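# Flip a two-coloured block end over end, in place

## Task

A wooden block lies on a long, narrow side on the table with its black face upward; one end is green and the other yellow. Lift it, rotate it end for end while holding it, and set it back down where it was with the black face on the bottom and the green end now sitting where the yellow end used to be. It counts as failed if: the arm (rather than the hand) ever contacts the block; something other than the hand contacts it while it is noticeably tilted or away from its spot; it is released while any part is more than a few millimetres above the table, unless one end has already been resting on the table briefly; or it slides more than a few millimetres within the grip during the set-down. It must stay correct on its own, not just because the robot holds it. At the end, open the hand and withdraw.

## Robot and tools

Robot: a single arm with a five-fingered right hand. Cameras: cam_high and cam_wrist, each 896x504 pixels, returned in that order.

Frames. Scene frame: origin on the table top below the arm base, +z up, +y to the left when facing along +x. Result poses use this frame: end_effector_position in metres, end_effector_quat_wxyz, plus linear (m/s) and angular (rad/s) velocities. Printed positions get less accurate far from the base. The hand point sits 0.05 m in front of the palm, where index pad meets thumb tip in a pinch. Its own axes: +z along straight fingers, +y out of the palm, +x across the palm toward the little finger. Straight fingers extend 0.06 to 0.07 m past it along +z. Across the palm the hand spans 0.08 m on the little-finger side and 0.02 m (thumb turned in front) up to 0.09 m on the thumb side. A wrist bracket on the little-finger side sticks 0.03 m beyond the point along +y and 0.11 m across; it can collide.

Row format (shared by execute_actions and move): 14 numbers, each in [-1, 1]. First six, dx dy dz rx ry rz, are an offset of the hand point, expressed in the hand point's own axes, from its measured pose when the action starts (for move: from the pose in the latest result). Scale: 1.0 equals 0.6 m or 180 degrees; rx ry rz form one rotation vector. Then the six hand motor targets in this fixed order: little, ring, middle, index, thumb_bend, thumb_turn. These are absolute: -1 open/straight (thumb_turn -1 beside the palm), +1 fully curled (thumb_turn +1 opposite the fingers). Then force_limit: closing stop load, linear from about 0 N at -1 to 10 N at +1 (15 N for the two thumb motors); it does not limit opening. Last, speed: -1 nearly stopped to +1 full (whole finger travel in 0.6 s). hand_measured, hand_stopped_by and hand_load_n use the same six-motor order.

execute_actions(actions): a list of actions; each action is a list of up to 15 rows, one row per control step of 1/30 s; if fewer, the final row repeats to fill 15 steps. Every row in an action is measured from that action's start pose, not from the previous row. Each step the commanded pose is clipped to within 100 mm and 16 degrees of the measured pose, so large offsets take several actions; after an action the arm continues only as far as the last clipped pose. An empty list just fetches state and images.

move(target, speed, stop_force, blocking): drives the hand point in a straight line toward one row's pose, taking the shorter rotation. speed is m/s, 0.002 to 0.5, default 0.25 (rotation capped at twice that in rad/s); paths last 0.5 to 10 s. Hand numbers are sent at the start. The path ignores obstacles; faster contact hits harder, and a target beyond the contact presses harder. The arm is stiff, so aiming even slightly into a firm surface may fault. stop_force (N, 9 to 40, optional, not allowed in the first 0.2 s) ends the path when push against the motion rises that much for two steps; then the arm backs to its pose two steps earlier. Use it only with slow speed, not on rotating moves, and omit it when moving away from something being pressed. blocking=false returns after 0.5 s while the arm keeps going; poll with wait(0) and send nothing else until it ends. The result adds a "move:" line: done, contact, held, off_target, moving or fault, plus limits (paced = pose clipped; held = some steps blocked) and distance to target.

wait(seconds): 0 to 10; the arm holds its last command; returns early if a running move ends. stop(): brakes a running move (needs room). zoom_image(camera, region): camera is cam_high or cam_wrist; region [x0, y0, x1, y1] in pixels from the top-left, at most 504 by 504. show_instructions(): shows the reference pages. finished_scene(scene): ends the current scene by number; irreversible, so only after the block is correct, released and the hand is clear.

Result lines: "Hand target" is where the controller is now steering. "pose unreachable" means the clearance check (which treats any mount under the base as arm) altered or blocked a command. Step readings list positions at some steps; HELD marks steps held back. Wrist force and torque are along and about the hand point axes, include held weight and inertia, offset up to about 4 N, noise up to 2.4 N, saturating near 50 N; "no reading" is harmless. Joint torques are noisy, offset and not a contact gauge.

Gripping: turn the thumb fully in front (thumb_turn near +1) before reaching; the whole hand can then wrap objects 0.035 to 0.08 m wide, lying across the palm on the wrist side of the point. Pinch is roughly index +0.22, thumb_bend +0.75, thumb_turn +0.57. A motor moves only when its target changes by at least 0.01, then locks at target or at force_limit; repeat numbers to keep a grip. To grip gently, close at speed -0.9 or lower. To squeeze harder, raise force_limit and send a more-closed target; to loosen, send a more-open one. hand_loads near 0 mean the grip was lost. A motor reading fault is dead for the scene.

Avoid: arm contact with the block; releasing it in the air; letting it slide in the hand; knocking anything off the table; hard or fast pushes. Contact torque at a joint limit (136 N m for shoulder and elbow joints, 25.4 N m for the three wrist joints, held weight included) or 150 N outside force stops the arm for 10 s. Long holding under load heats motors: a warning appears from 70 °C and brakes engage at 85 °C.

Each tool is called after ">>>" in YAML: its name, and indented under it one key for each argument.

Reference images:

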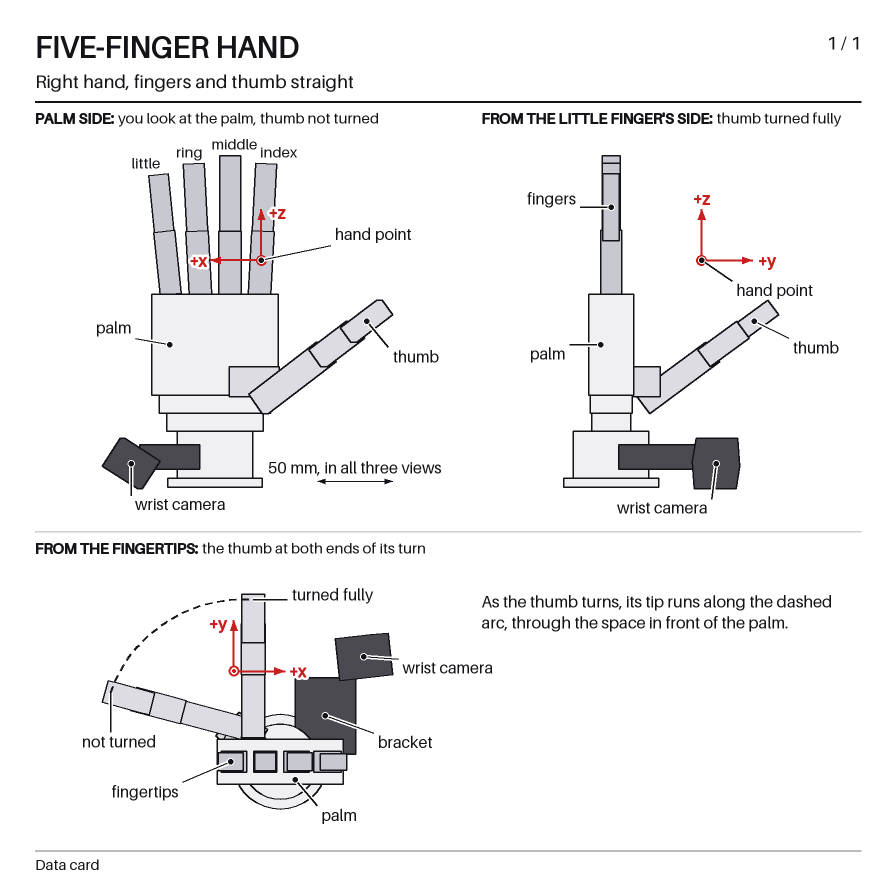

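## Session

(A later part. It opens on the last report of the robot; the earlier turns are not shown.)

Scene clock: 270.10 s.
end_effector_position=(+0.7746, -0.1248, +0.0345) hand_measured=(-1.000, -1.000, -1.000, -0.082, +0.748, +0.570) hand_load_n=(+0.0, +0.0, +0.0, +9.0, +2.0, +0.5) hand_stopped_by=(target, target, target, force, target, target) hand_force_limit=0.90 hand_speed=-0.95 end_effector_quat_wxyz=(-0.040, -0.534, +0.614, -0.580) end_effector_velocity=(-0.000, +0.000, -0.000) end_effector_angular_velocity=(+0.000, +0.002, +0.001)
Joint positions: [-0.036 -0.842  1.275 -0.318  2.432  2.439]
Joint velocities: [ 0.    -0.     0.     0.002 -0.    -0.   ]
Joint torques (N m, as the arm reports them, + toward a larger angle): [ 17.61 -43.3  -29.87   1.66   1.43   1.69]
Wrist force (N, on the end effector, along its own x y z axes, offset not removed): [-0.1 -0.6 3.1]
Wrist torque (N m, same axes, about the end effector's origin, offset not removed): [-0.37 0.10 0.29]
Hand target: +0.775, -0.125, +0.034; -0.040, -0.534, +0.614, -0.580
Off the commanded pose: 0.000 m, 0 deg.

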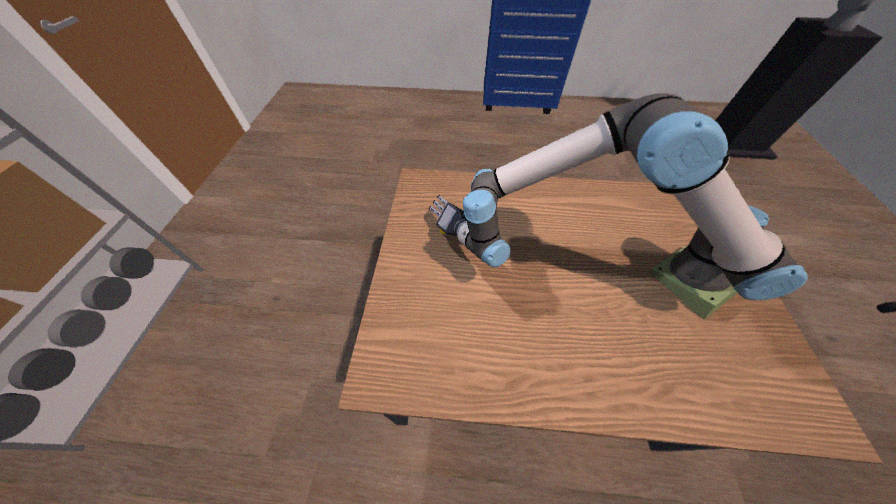

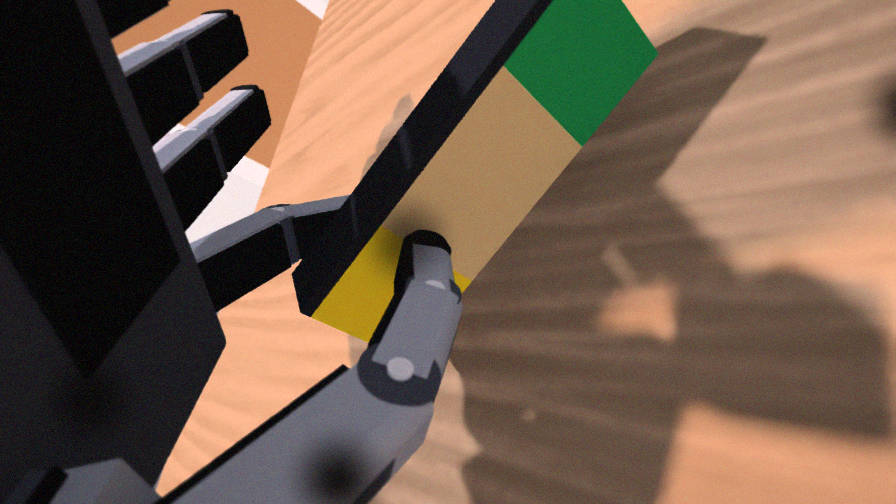

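>>> move:
  target: [-0.020,0.020,0.010,0,0,0,-1,-1,-1,0.5,0.75,0.57,0.9,-0.95]
  speed: 0.005
  stop_force: 9

>>> move:
  target: [0,0,0,0,0,0,-1,-1,-1,-0.8,0.75,0.57,0.9,-0.5]

Scene clock: 279.40 s.
end_effector_position=(+0.7747, -0.1249, +0.0210) hand_measured=(-1.000, -1.000, -1.000, -0.082, +0.748, +0.570) hand_load_n=(+0.0, +0.0, +0.0, +8.0, +2.0, -1.0) hand_stopped_by=(target, target, target, force, target, target) hand_force_limit=0.90 hand_speed=-0.95 end_effector_quat_wxyz=(-0.040, -0.534, +0.614, -0.580) end_effector_velocity=(-0.002, +0.000, +0.000) end_effector_angular_velocity=(+0.001, +0.006, +0.002)
Joint positions: [-0.04  -0.824  1.28  -0.341  2.428  2.438]
Joint velocities: [-0.    -0.003  0.002  0.008 -0.001  0.   ]
Joint torques (N m, as the arm reports them, + toward a larger angle): [  9.62 -61.71 -10.51   2.21  -0.28  -1.38]
Wrist force (N, on the end effector, along its own x y z axes, offset not removed): [0.7 -3.1 -6.2]
Wrist torque (N m, same axes, about the end effector's origin, offset not removed): [0.27 0.50 0.30]
Hand target: +0.775, -0.125, +0.021; -0.039, -0.534, +0.614, -0.580
Off the commanded pose: 0.004 m, 0 deg.
move: contact

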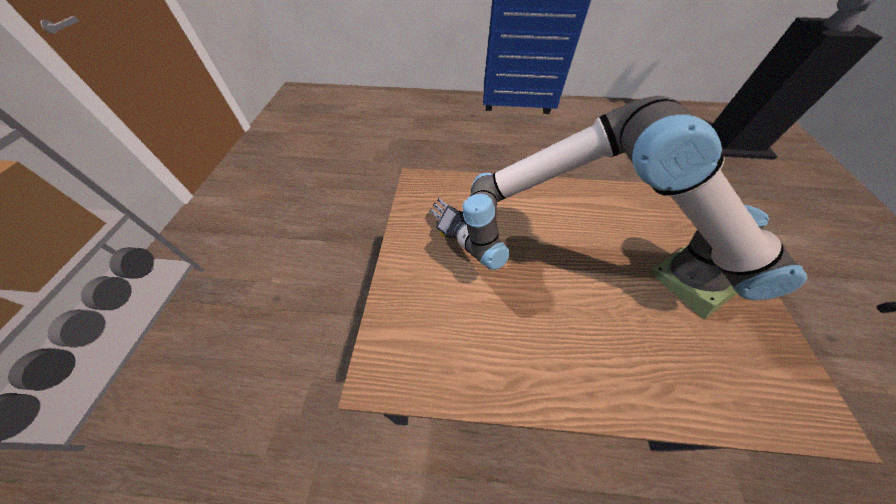

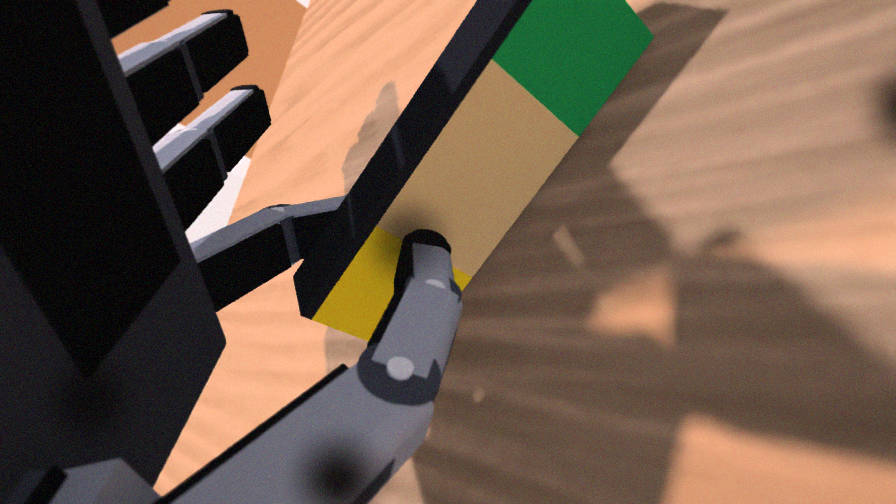

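Scene clock: 280.53 s.
end_effector_position=(+0.7747, -0.1249, +0.0210) hand_measured=(-1.000, -1.000, -1.000, -0.800, +0.750, +0.570) hand_load_n=(+0.0, +0.0, +0.0, +0.0, +0.0, +0.0) hand_stopped_by=(target, target, target, target, target, target) hand_force_limit=0.90 hand_speed=-0.50 end_effector_quat_wxyz=(-0.040, -0.534, +0.614, -0.580) end_effector_velocity=(+0.000, +0.000, -0.000) end_effector_angular_velocity=(-0.000, +0.001, +0.001)
Joint positions: [-0.04  -0.824  1.28  -0.341  2.428  2.438]
Joint velocities: [ 0.001  0.    -0.     0.     0.    -0.001]
Joint torques (N m, as the arm reports them, + toward a larger angle): [  8.11 -43.38 -14.35  -2.43   0.38  -1.06]
Wrist force (N, on the end effector, along its own x y z axes, offset not removed): [1.7 1.0 -3.0]
Wrist torque (N m, same axes, about the end effector's origin, offset not removed): [0.44 -0.03 0.30]
Hand target: +0.775, -0.125, +0.021; -0.040, -0.534, +0.614, -0.580
Off the commanded pose: 0.000 m, 0 deg.
move: done

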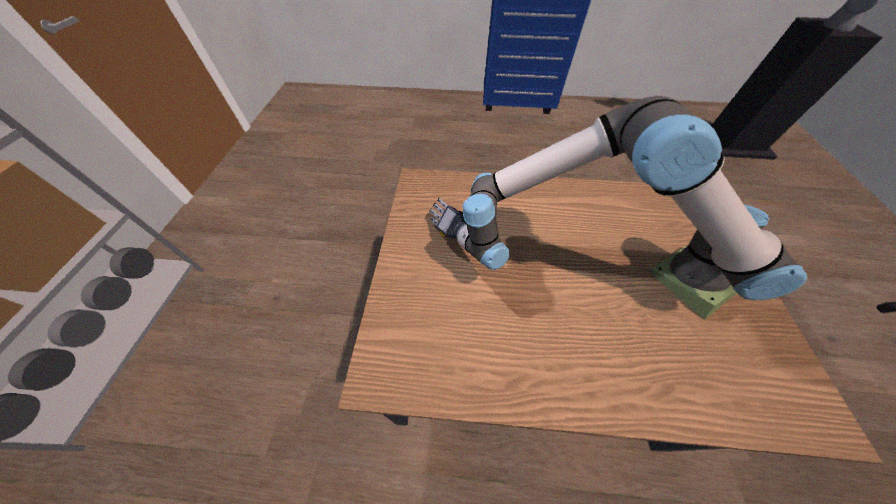

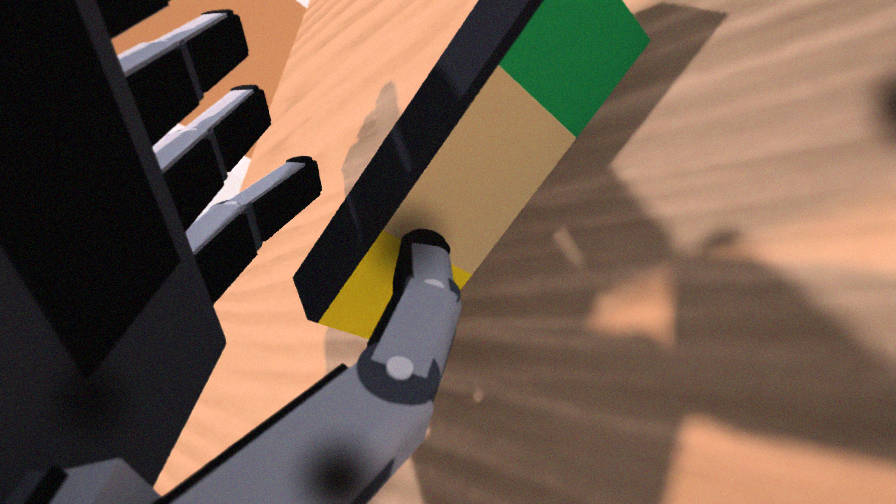

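>>> move:
  target: [-0.001,-0.0005,-0.003,0,0,0,-1,-1,-1,-0.8,0.75,0.57,0.9,-0.5]
  speed: 0.01

>>> move:
  target: [-0.0111,-0.0094,-0.0035,0,0,0,-1,-1,-1,-0.8,0.75,0.57,0.9,-0.5]
  speed: 0.01

>>> move:
  target: [0,-0.0008,0.002,0,0,0,-1,-1,-1,-0.25,0.75,0.57,1,-0.5]
  speed: 0.01

>>> move:
  target: [0,0,0,0,0,0,-1,-1,-1,0.5,0.75,0.57,1,-0.92]

Scene clock: 288.23 s.
end_effector_position=(+0.7742, -0.1232, +0.0213) hand_measured=(-1.000, -1.000, -1.000, -0.800, +0.750, +0.570) hand_load_n=(+0.0, +0.0, +0.0, +0.0, +0.0, +0.0) hand_stopped_by=(target, target, target, target, target, target) hand_force_limit=0.90 hand_speed=-0.50 end_effector_quat_wxyz=(-0.040, -0.534, +0.614, -0.580) end_effector_velocity=(-0.001, +0.001, -0.001) end_effector_angular_velocity=(-0.000, +0.004, +0.001)
Joint positions: [-0.037 -0.825  1.282 -0.342  2.431  2.439]
Joint velocities: [ 0.001 -0.     0.002  0.001  0.001 -0.001]
Joint torques (N m, as the arm reports them, + toward a larger angle): [ 18.89 -64.54  -2.07  -2.43   1.3    1.83]
Wrist force (N, on the end effector, along its own x y z axes, offset not removed): [-1.8 1.3 -4.2]
Wrist torque (N m, same axes, about the end effector's origin, offset not removed): [0.43 0.68 0.08]
Hand target: +0.774, -0.123, +0.021; -0.040, -0.534, +0.614, -0.580
Off the commanded pose: 0.000 m, 0 deg.
move: done

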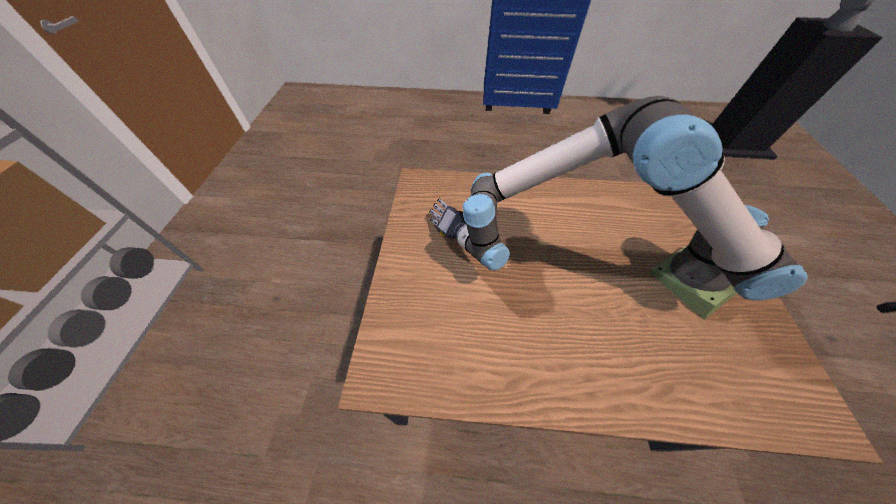

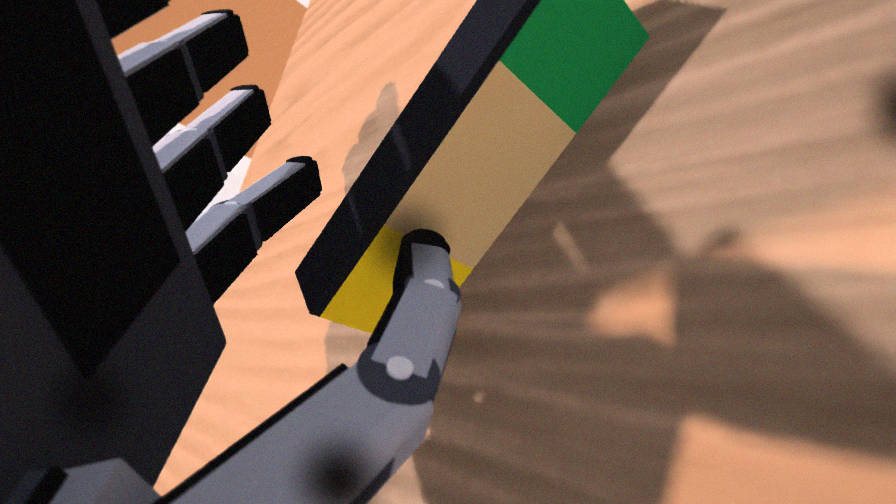

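Scene clock: 289.37 s.
end_effector_position=(+0.7797, -0.1163, +0.0213) hand_measured=(-1.000, -1.000, -1.000, -0.800, +0.750, +0.570) hand_load_n=(+0.0, +0.0, +0.0, +0.0, +0.0, +0.0) hand_stopped_by=(target, target, target, target, target, target) hand_force_limit=0.90 hand_speed=-0.50 end_effector_quat_wxyz=(-0.039, -0.534, +0.614, -0.580) end_effector_velocity=(+0.002, +0.000, +0.001) end_effector_angular_velocity=(-0.000, -0.002, -0.001)
Joint positions: [-0.026 -0.809  1.255 -0.329  2.442  2.441]
Joint velocities: [ 0.001  0.003 -0.007  0.003  0.002  0.001]
Joint torques (N m, as the arm reports them, + toward a larger angle): [ 18.32 -45.63 -30.25   1.5    1.35   1.7 ]
Wrist force (N, on the end effector, along its own x y z axes, offset not removed): [-1.0 -2.3 -1.8]
Wrist torque (N m, same axes, about the end effector's origin, offset not removed): [-0.26 0.36 0.09]
Hand target: +0.780, -0.116, +0.021; -0.040, -0.534, +0.614, -0.580
Off the commanded pose: 0.000 m, 0 deg.
move: done

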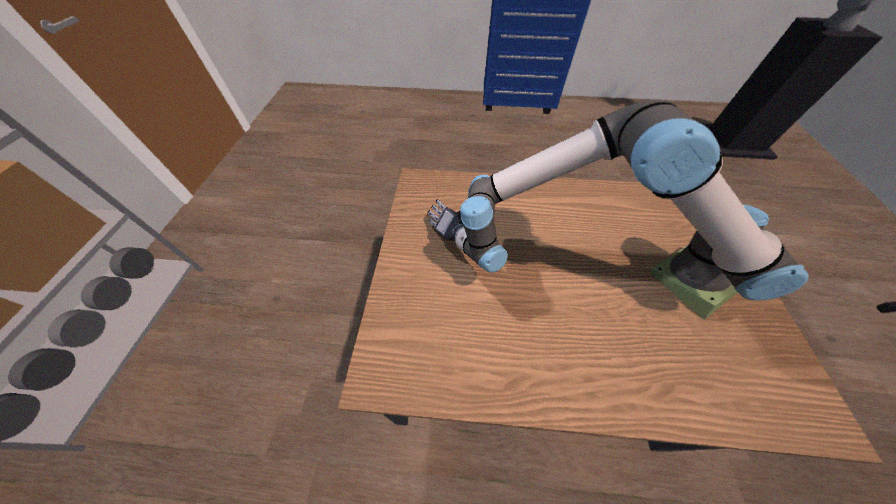

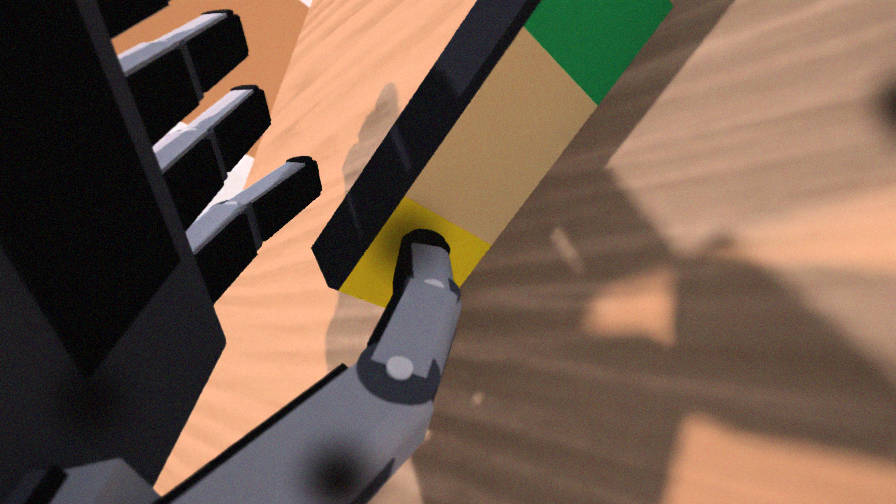

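Scene clock: 290.30 s.
end_effector_position=(+0.7807, -0.1170, +0.0213) hand_measured=(-1.000, -1.000, -1.000, -0.250, +0.750, +0.570) hand_load_n=(+0.0, +0.0, +0.0, +0.0, +0.0, +0.0) hand_stopped_by=(target, target, target, target, target, target) hand_force_limit=1.00 hand_speed=-0.50 end_effector_quat_wxyz=(-0.039, -0.534, +0.614, -0.580) end_effector_velocity=(+0.000, +0.000, +0.000) end_effector_angular_velocity=(+0.001, -0.002, -0.000)
Joint positions: [-0.027 -0.808  1.251 -0.327  2.441  2.44 ]
Joint velocities: [ 0.     0.    -0.    -0.    -0.     0.001]
Joint torques (N m, as the arm reports them, + toward a larger angle): [  6.78 -44.34 -30.12   1.9   -1.82  -1.71]
Wrist force (N, on the end effector, along its own x y z axes, offset not removed): [1.3 4.4 -4.2]
Wrist torque (N m, same axes, about the end effector's origin, offset not removed): [0.76 0.17 0.42]
Hand target: +0.781, -0.117, +0.021; -0.039, -0.534, +0.614, -0.580
Off the commanded pose: 0.000 m, 0 deg.
move: done

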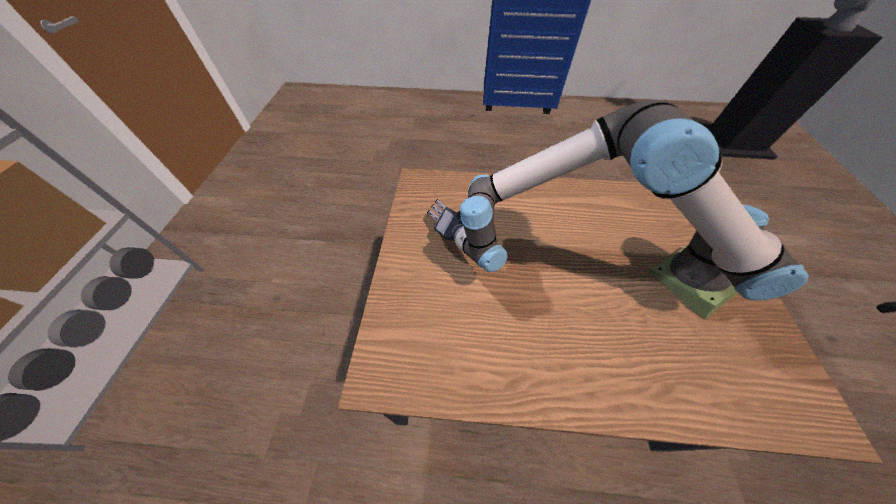

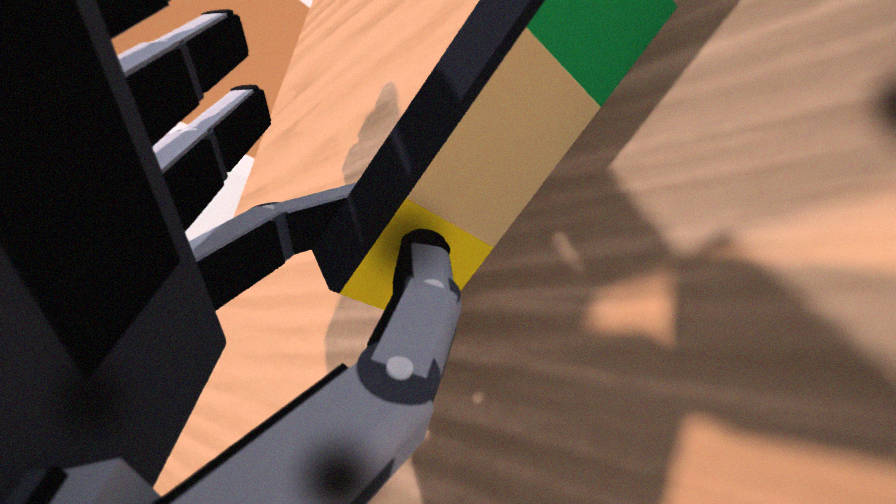

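Scene clock: 291.77 s.
end_effector_position=(+0.7807, -0.1170, +0.0213) hand_measured=(-1.000, -1.000, -1.000, -0.090, +0.750, +0.570) hand_load_n=(+0.0, +0.0, +0.0, +9.5, +1.5, -1.0) hand_stopped_by=(target, target, target, force, target, target) hand_force_limit=1.00 hand_speed=-0.92 end_effector_quat_wxyz=(-0.039, -0.534, +0.614, -0.580) end_effector_velocity=(-0.000, -0.000, +0.000) end_effector_angular_velocity=(-0.001, +0.002, -0.000)
Joint positions: [-0.027 -0.808  1.251 -0.327  2.441  2.44 ]
Joint velocities: [-0.     0.    -0.     0.001  0.001 -0.002]
Joint torques (N m, as the arm reports them, + toward a larger angle): [  6.58 -45.53 -29.04   1.77  -1.67  -1.58]
Wrist force (N, on the end effector, along its own x y z axes, offset not removed): [-0.9 0.2 0.2]
Wrist torque (N m, same axes, about the end effector's origin, offset not removed): [0.09 0.24 0.25]
Hand target: +0.781, -0.117, +0.021; -0.039, -0.534, +0.614, -0.580
Off the commanded pose: 0.000 m, 0 deg.
move: done

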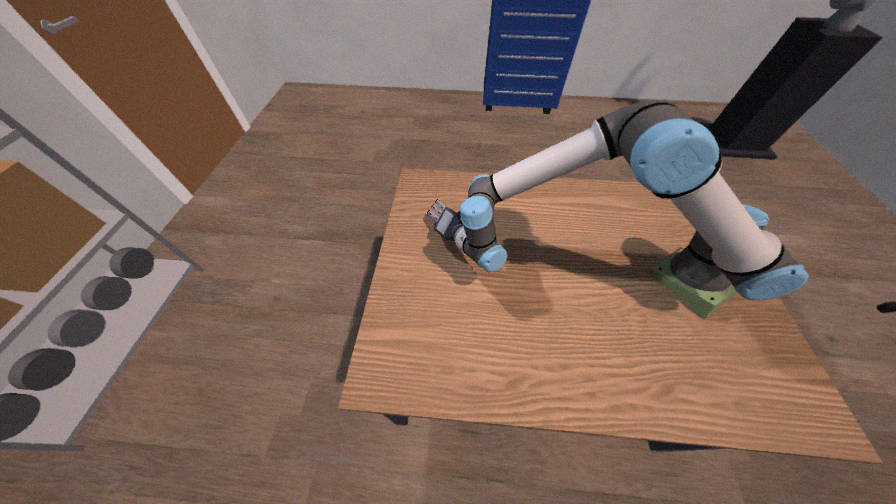

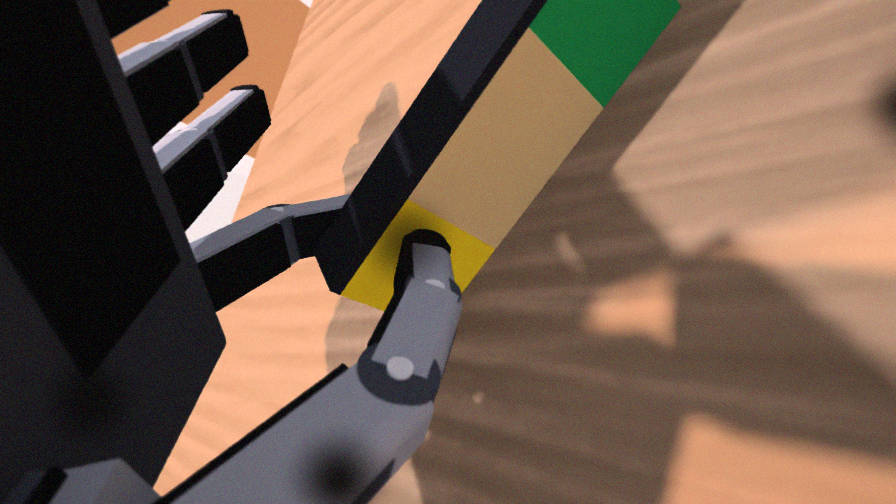

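>>> move:
  target: [0,0,0,0,0,0,-1,-1,-1,0.4,0.75,0.57,1,-0.4]

>>> move:
  target: [0.0034,-0.0034,-0.0016,0,0,0,-1,-1,-1,0.4,0.75,0.57,1,-0.4]
  speed: 0.004

Scene clock: 294.67 s.
end_effector_position=(+0.7807, -0.1170, +0.0213) hand_measured=(-1.000, -1.000, -1.000, -0.088, +0.750, +0.570) hand_load_n=(+0.0, +0.0, +0.0, +9.5, +1.5, -1.0) hand_stopped_by=(target, target, target, force, target, target) hand_force_limit=1.00 hand_speed=-0.40 end_effector_quat_wxyz=(-0.039, -0.534, +0.614, -0.580) end_effector_velocity=(+0.001, -0.000, +0.001) end_effector_angular_velocity=(-0.001, -0.001, +0.000)
Joint positions: [-0.027 -0.808  1.251 -0.327  2.441  2.44 ]
Joint velocities: [-0.    -0.    -0.001 -0.    -0.001 -0.001]
Joint torques (N m, as the arm reports them, + toward a larger angle): [  6.84 -46.28 -24.29   1.38  -1.57  -1.86]
Wrist force (N, on the end effector, along its own x y z axes, offset not removed): [1.0 -1.5 -1.4]
Wrist torque (N m, same axes, about the end effector's origin, offset not removed): [0.03 0.07 0.06]
Hand target: +0.781, -0.117, +0.021; -0.039, -0.534, +0.614, -0.580
Off the commanded pose: 0.000 m, 0 deg.
move: done

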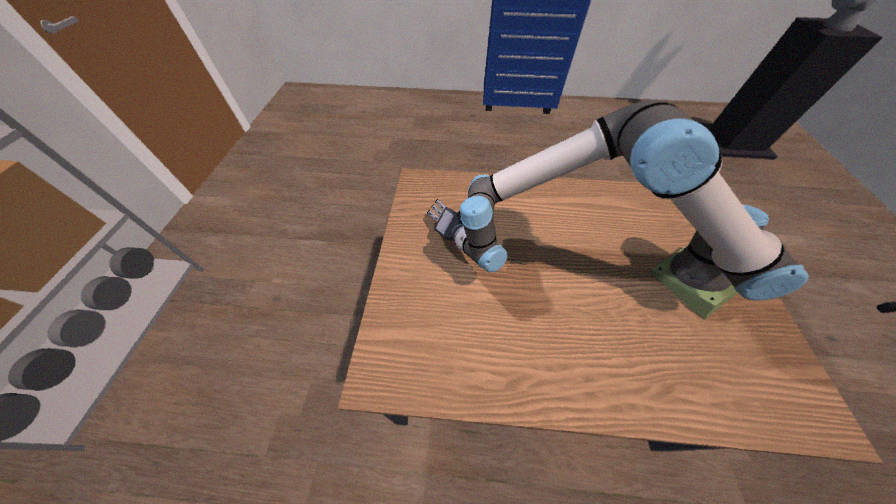

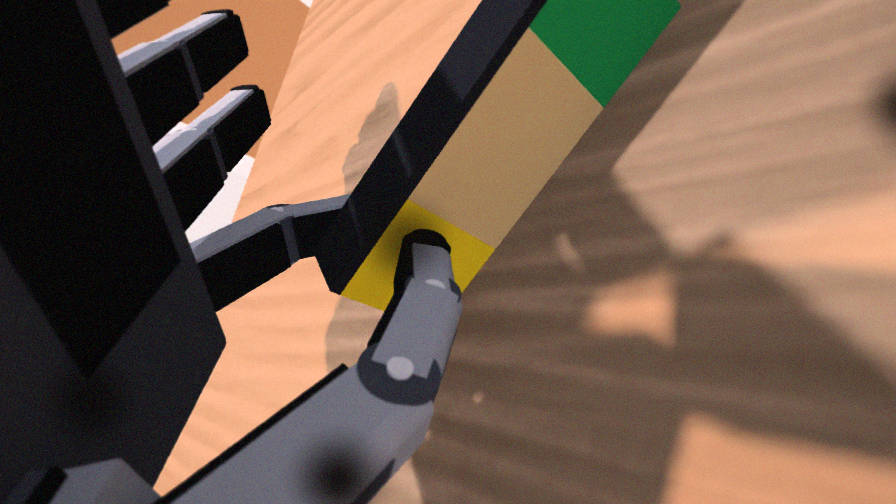

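Scene clock: 295.63 s.
end_effector_position=(+0.7807, -0.1171, +0.0242) hand_measured=(-1.000, -1.000, -1.000, -0.088, +0.750, +0.570) hand_load_n=(+0.0, +0.0, +0.0, +9.0, +1.5, -1.0) hand_stopped_by=(target, target, target, force, target, target) hand_force_limit=1.00 hand_speed=-0.40 end_effector_quat_wxyz=(-0.040, -0.534, +0.614, -0.580) end_effector_velocity=(-0.000, -0.000, +0.000) end_effector_angular_velocity=(-0.001, +0.002, -0.000)
Joint positions: [-0.026 -0.811  1.249 -0.322  2.441  2.441]
Joint velocities: [ 0.    -0.001 -0.     0.002  0.001 -0.001]
Joint torques (N m, as the arm reports them, + toward a larger angle): [ 18.33 -64.2  -31.16   2.05   1.64   1.42]
Wrist force (N, on the end effector, along its own x y z axes, offset not removed): [-2.3 -2.1 -1.7]
Wrist torque (N m, same axes, about the end effector's origin, offset not removed): [-0.52 0.64 0.12]
Hand target: +0.781, -0.117, +0.024; -0.039, -0.534, +0.614, -0.580
Off the commanded pose: 0.000 m, 0 deg.
move: done

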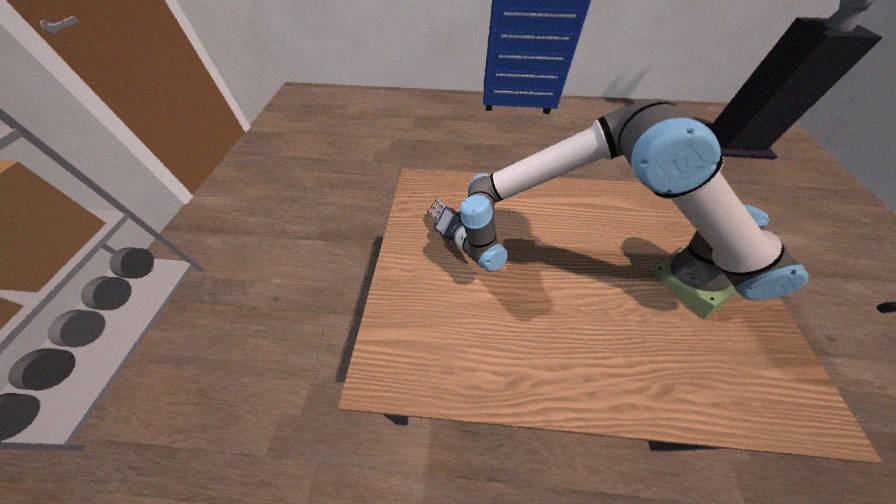

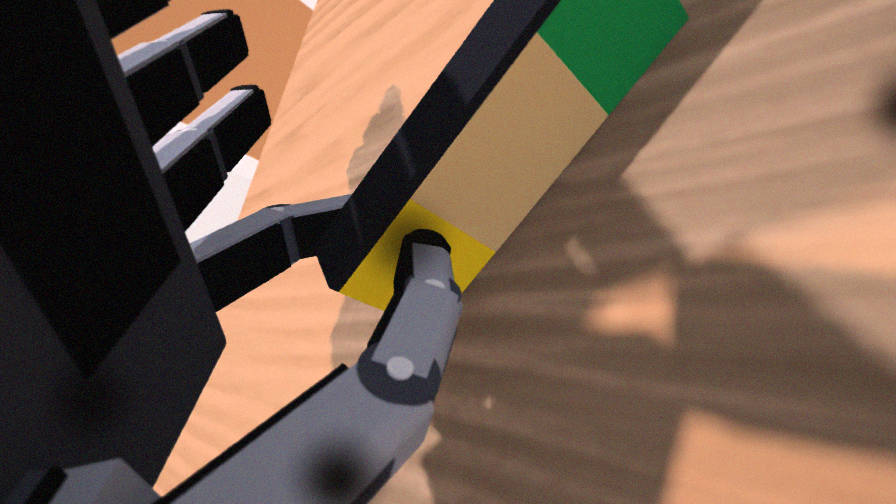

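>>> move:
  target: [-0.0032,0.0032,0.0015,0,0,0,-1,-1,-1,0.4,0.78,0.57,1,-0.95]
  speed: 0.004

Scene clock: 297.83 s.
end_effector_position=(+0.7807, -0.1170, +0.0215) hand_measured=(-1.000, -1.000, -1.000, -0.088, +0.776, +0.570) hand_load_n=(+0.0, +0.0, +0.0, +9.5, +2.0, -1.0) hand_stopped_by=(target, target, target, force, target, target) hand_force_limit=1.00 hand_speed=-0.95 end_effector_quat_wxyz=(-0.039, -0.534, +0.614, -0.580) end_effector_velocity=(+0.001, +0.000, -0.000) end_effector_angular_velocity=(-0.000, -0.001, +0.000)
Joint positions: [-0.027 -0.808  1.251 -0.327  2.441  2.44 ]
Joint velocities: [ 0.     0.001 -0.001 -0.002 -0.    -0.001]
Joint torques (N m, as the arm reports them, + toward a larger angle): [  5.68 -42.72  -3.1   -2.2   -1.86  -1.67]
Wrist force (N, on the end effector, along its own x y z axes, offset not removed): [1.6 1.1 -1.7]
Wrist torque (N m, same axes, about the end effector's origin, offset not removed): [0.31 -0.16 0.31]
Hand target: +0.781, -0.117, +0.021; -0.040, -0.534, +0.614, -0.580
Off the commanded pose: 0.000 m, 0 deg.
move: done

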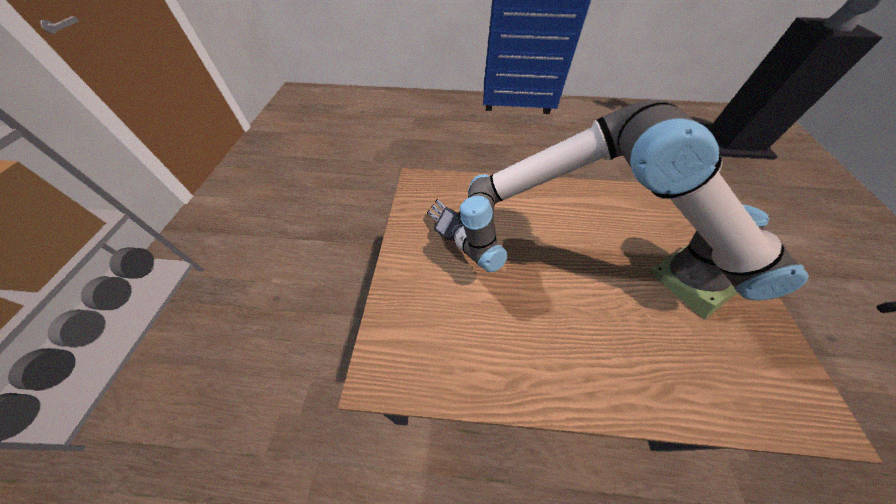

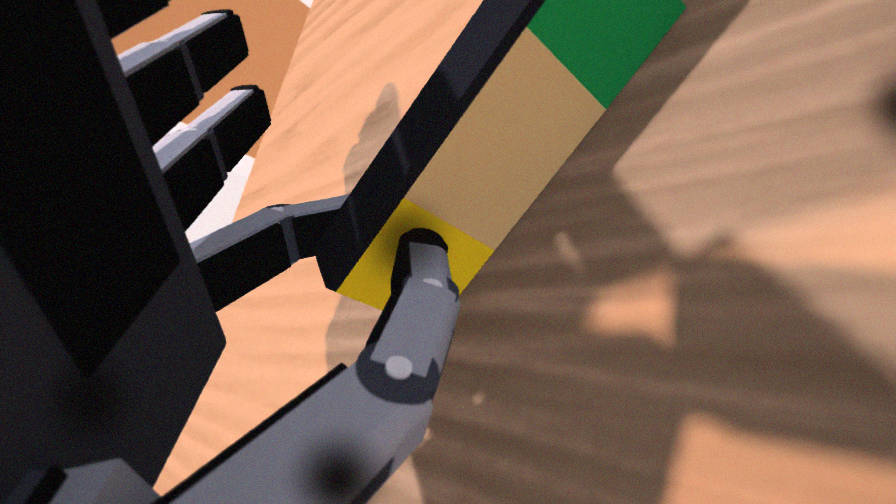

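>>> move:
  target: [0,0,0,0,0,0,-1,-1,-1,-0.8,0.78,0.57,1,-0.5]

>>> move:
  target: [0.078,-0.057,-0.032,0,0,0,-1,-1,-1,-0.8,0.78,0.57,1,-0.5]
  speed: 0.05

>>> move:
  target: [0,0,0,0,0,0,-1,-1,-1,0.1,0.35,0.57,0,-0.5]

Scene clock: 307.67 s.
end_effector_position=(+0.7807, -0.1171, +0.0214) hand_measured=(-1.000, -1.000, -1.000, -0.800, +0.778, +0.570) hand_load_n=(+0.0, +0.0, +0.0, +0.0, +0.0, +0.0) hand_stopped_by=(target, target, target, target, target, target) hand_force_limit=1.00 hand_speed=-0.50 end_effector_quat_wxyz=(-0.040, -0.534, +0.614, -0.580) end_effector_velocity=(-0.001, -0.000, -0.001) end_effector_angular_velocity=(+0.000, +0.001, -0.001)
Joint positions: [-0.027 -0.808  1.251 -0.327  2.441  2.44 ]
Joint velocities: [-0.     0.     0.002 -0.     0.     0.001]
Joint torques (N m, as the arm reports them, + toward a larger angle): [ 14.69 -65.45 -20.51   1.89  -0.45  -0.36]
Wrist force (N, on the end effector, along its own x y z axes, offset not removed): [4.1 -0.1 0.8]
Wrist torque (N m, same axes, about the end effector's origin, offset not removed): [-0.19 -0.50 0.39]
Hand target: +0.781, -0.117, +0.021; -0.039, -0.534, +0.614, -0.580
Off the commanded pose: 0.000 m, 0 deg.
move: done

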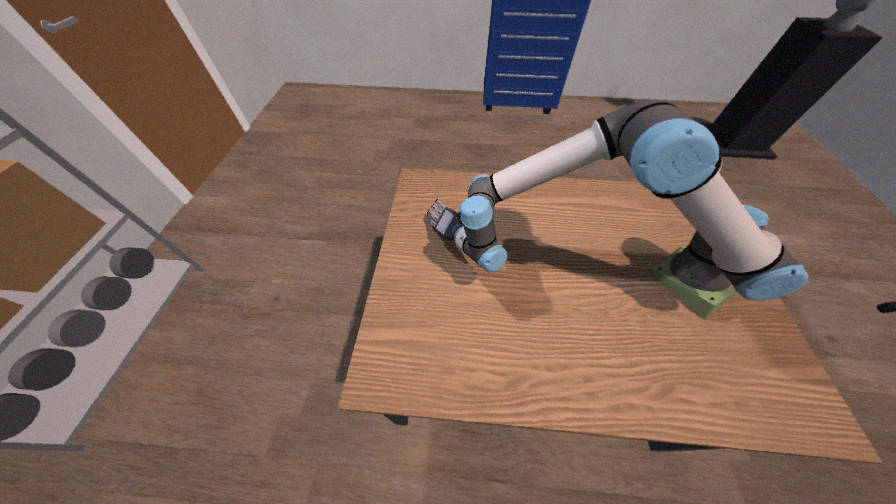

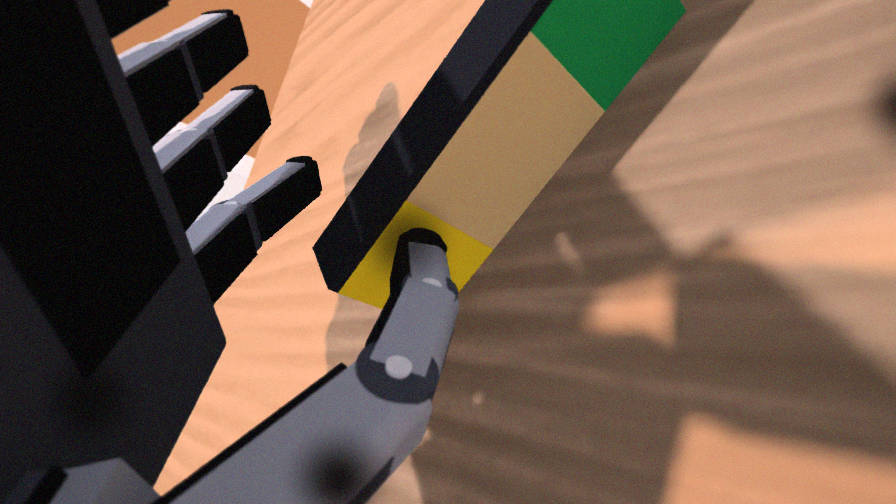

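Scene clock: 309.27 s.
end_effector_position=(+0.7739, -0.1228, +0.0817) hand_measured=(-1.000, -1.000, -1.000, -0.800, +0.778, +0.570) hand_load_n=(+0.0, +0.0, +0.0, +0.0, +0.0, +0.0) hand_stopped_by=(target, target, target, target, target, target) hand_force_limit=1.00 hand_speed=-0.50 end_effector_quat_wxyz=(-0.040, -0.534, +0.614, -0.580) end_effector_velocity=(-0.001, -0.000, +0.001) end_effector_angular_velocity=(+0.000, +0.001, -0.001)
Joint positions: [-0.018 -0.897  1.248 -0.233  2.45   2.442]
Joint velocities: [ 0.    -0.002  0.001  0.003  0.001  0.001]
Joint torques (N m, as the arm reports them, + toward a larger angle): [ 16.9  -65.22 -33.13   2.19   1.5    1.63]
Wrist force (N, on the end effector, along its own x y z axes, offset not removed): [0.1 0.1 0.5]
Wrist torque (N m, same axes, about the end effector's origin, offset not removed): [-0.26 0.01 0.33]
Hand target: +0.774, -0.123, +0.082; -0.040, -0.534, +0.614, -0.580
Off the commanded pose: 0.000 m, 0 deg.
move: done

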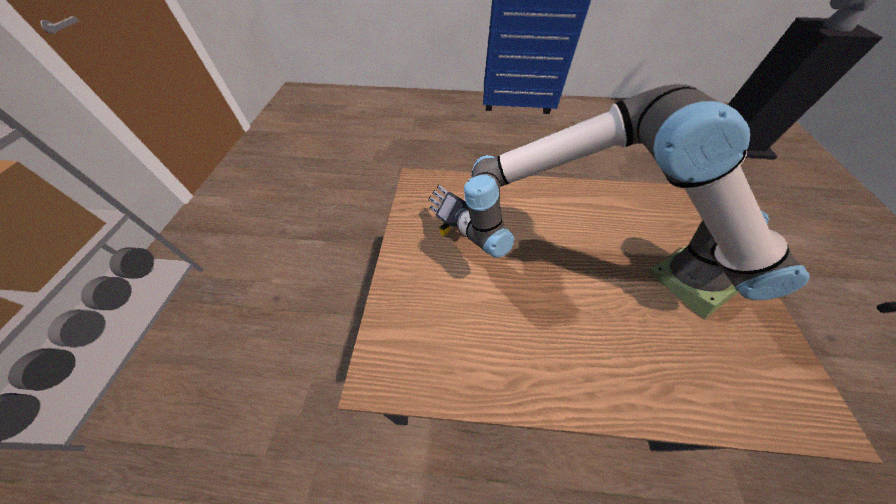

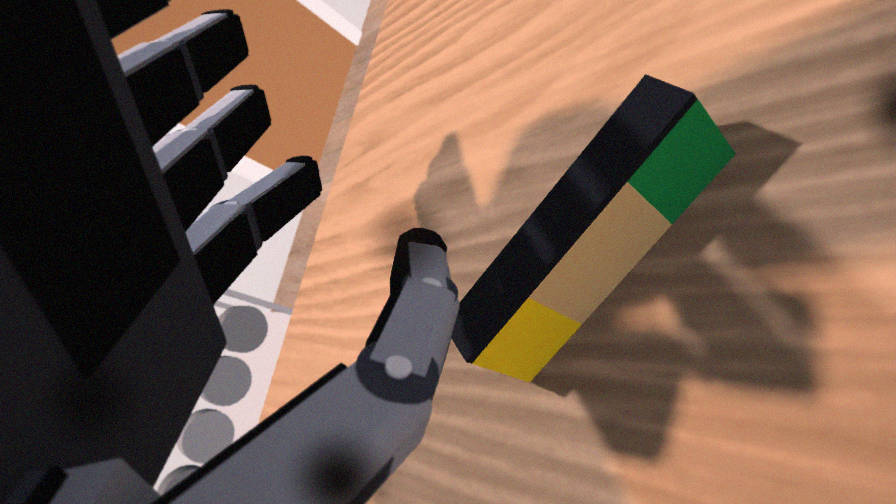

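Scene clock: 310.63 s.
end_effector_position=(+0.7739, -0.1228, +0.0817) hand_measured=(-1.000, -1.000, -1.000, +0.100, +0.350, +0.570) hand_load_n=(+0.0, +0.0, +0.0, +0.0, +0.0, +0.0) hand_stopped_by=(target, target, target, target, target, target) hand_force_limit=0.00 hand_speed=-0.50 end_effector_quat_wxyz=(-0.040, -0.534, +0.614, -0.580) end_effector_velocity=(-0.001, +0.000, -0.001) end_effector_angular_velocity=(+0.000, +0.002, -0.000)
Joint positions: [-0.018 -0.897  1.248 -0.233  2.45   2.442]
Joint velocities: [ 0.    -0.     0.002  0.001  0.     0.001]
Joint torques (N m, as the arm reports them, + toward a larger angle): [ 14.97 -43.79 -22.07  -2.41   0.72   0.85]
Wrist force (N, on the end effector, along its own x y z axes, offset not removed): [1.5 0.4 -4.1]
Wrist torque (N m, same axes, about the end effector's origin, offset not removed): [0.20 0.09 0.11]
Hand target: +0.774, -0.123, +0.082; -0.040, -0.534, +0.614, -0.580
Off the commanded pose: 0.000 m, 0 deg.
move: done

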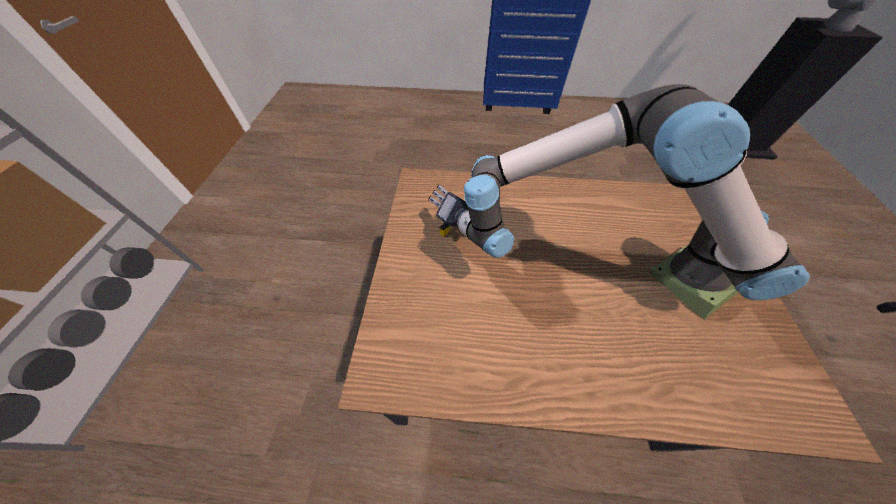

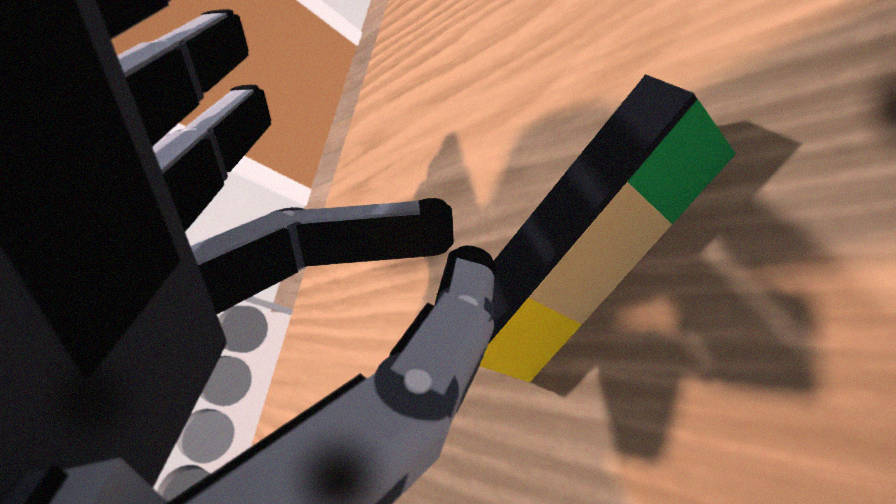

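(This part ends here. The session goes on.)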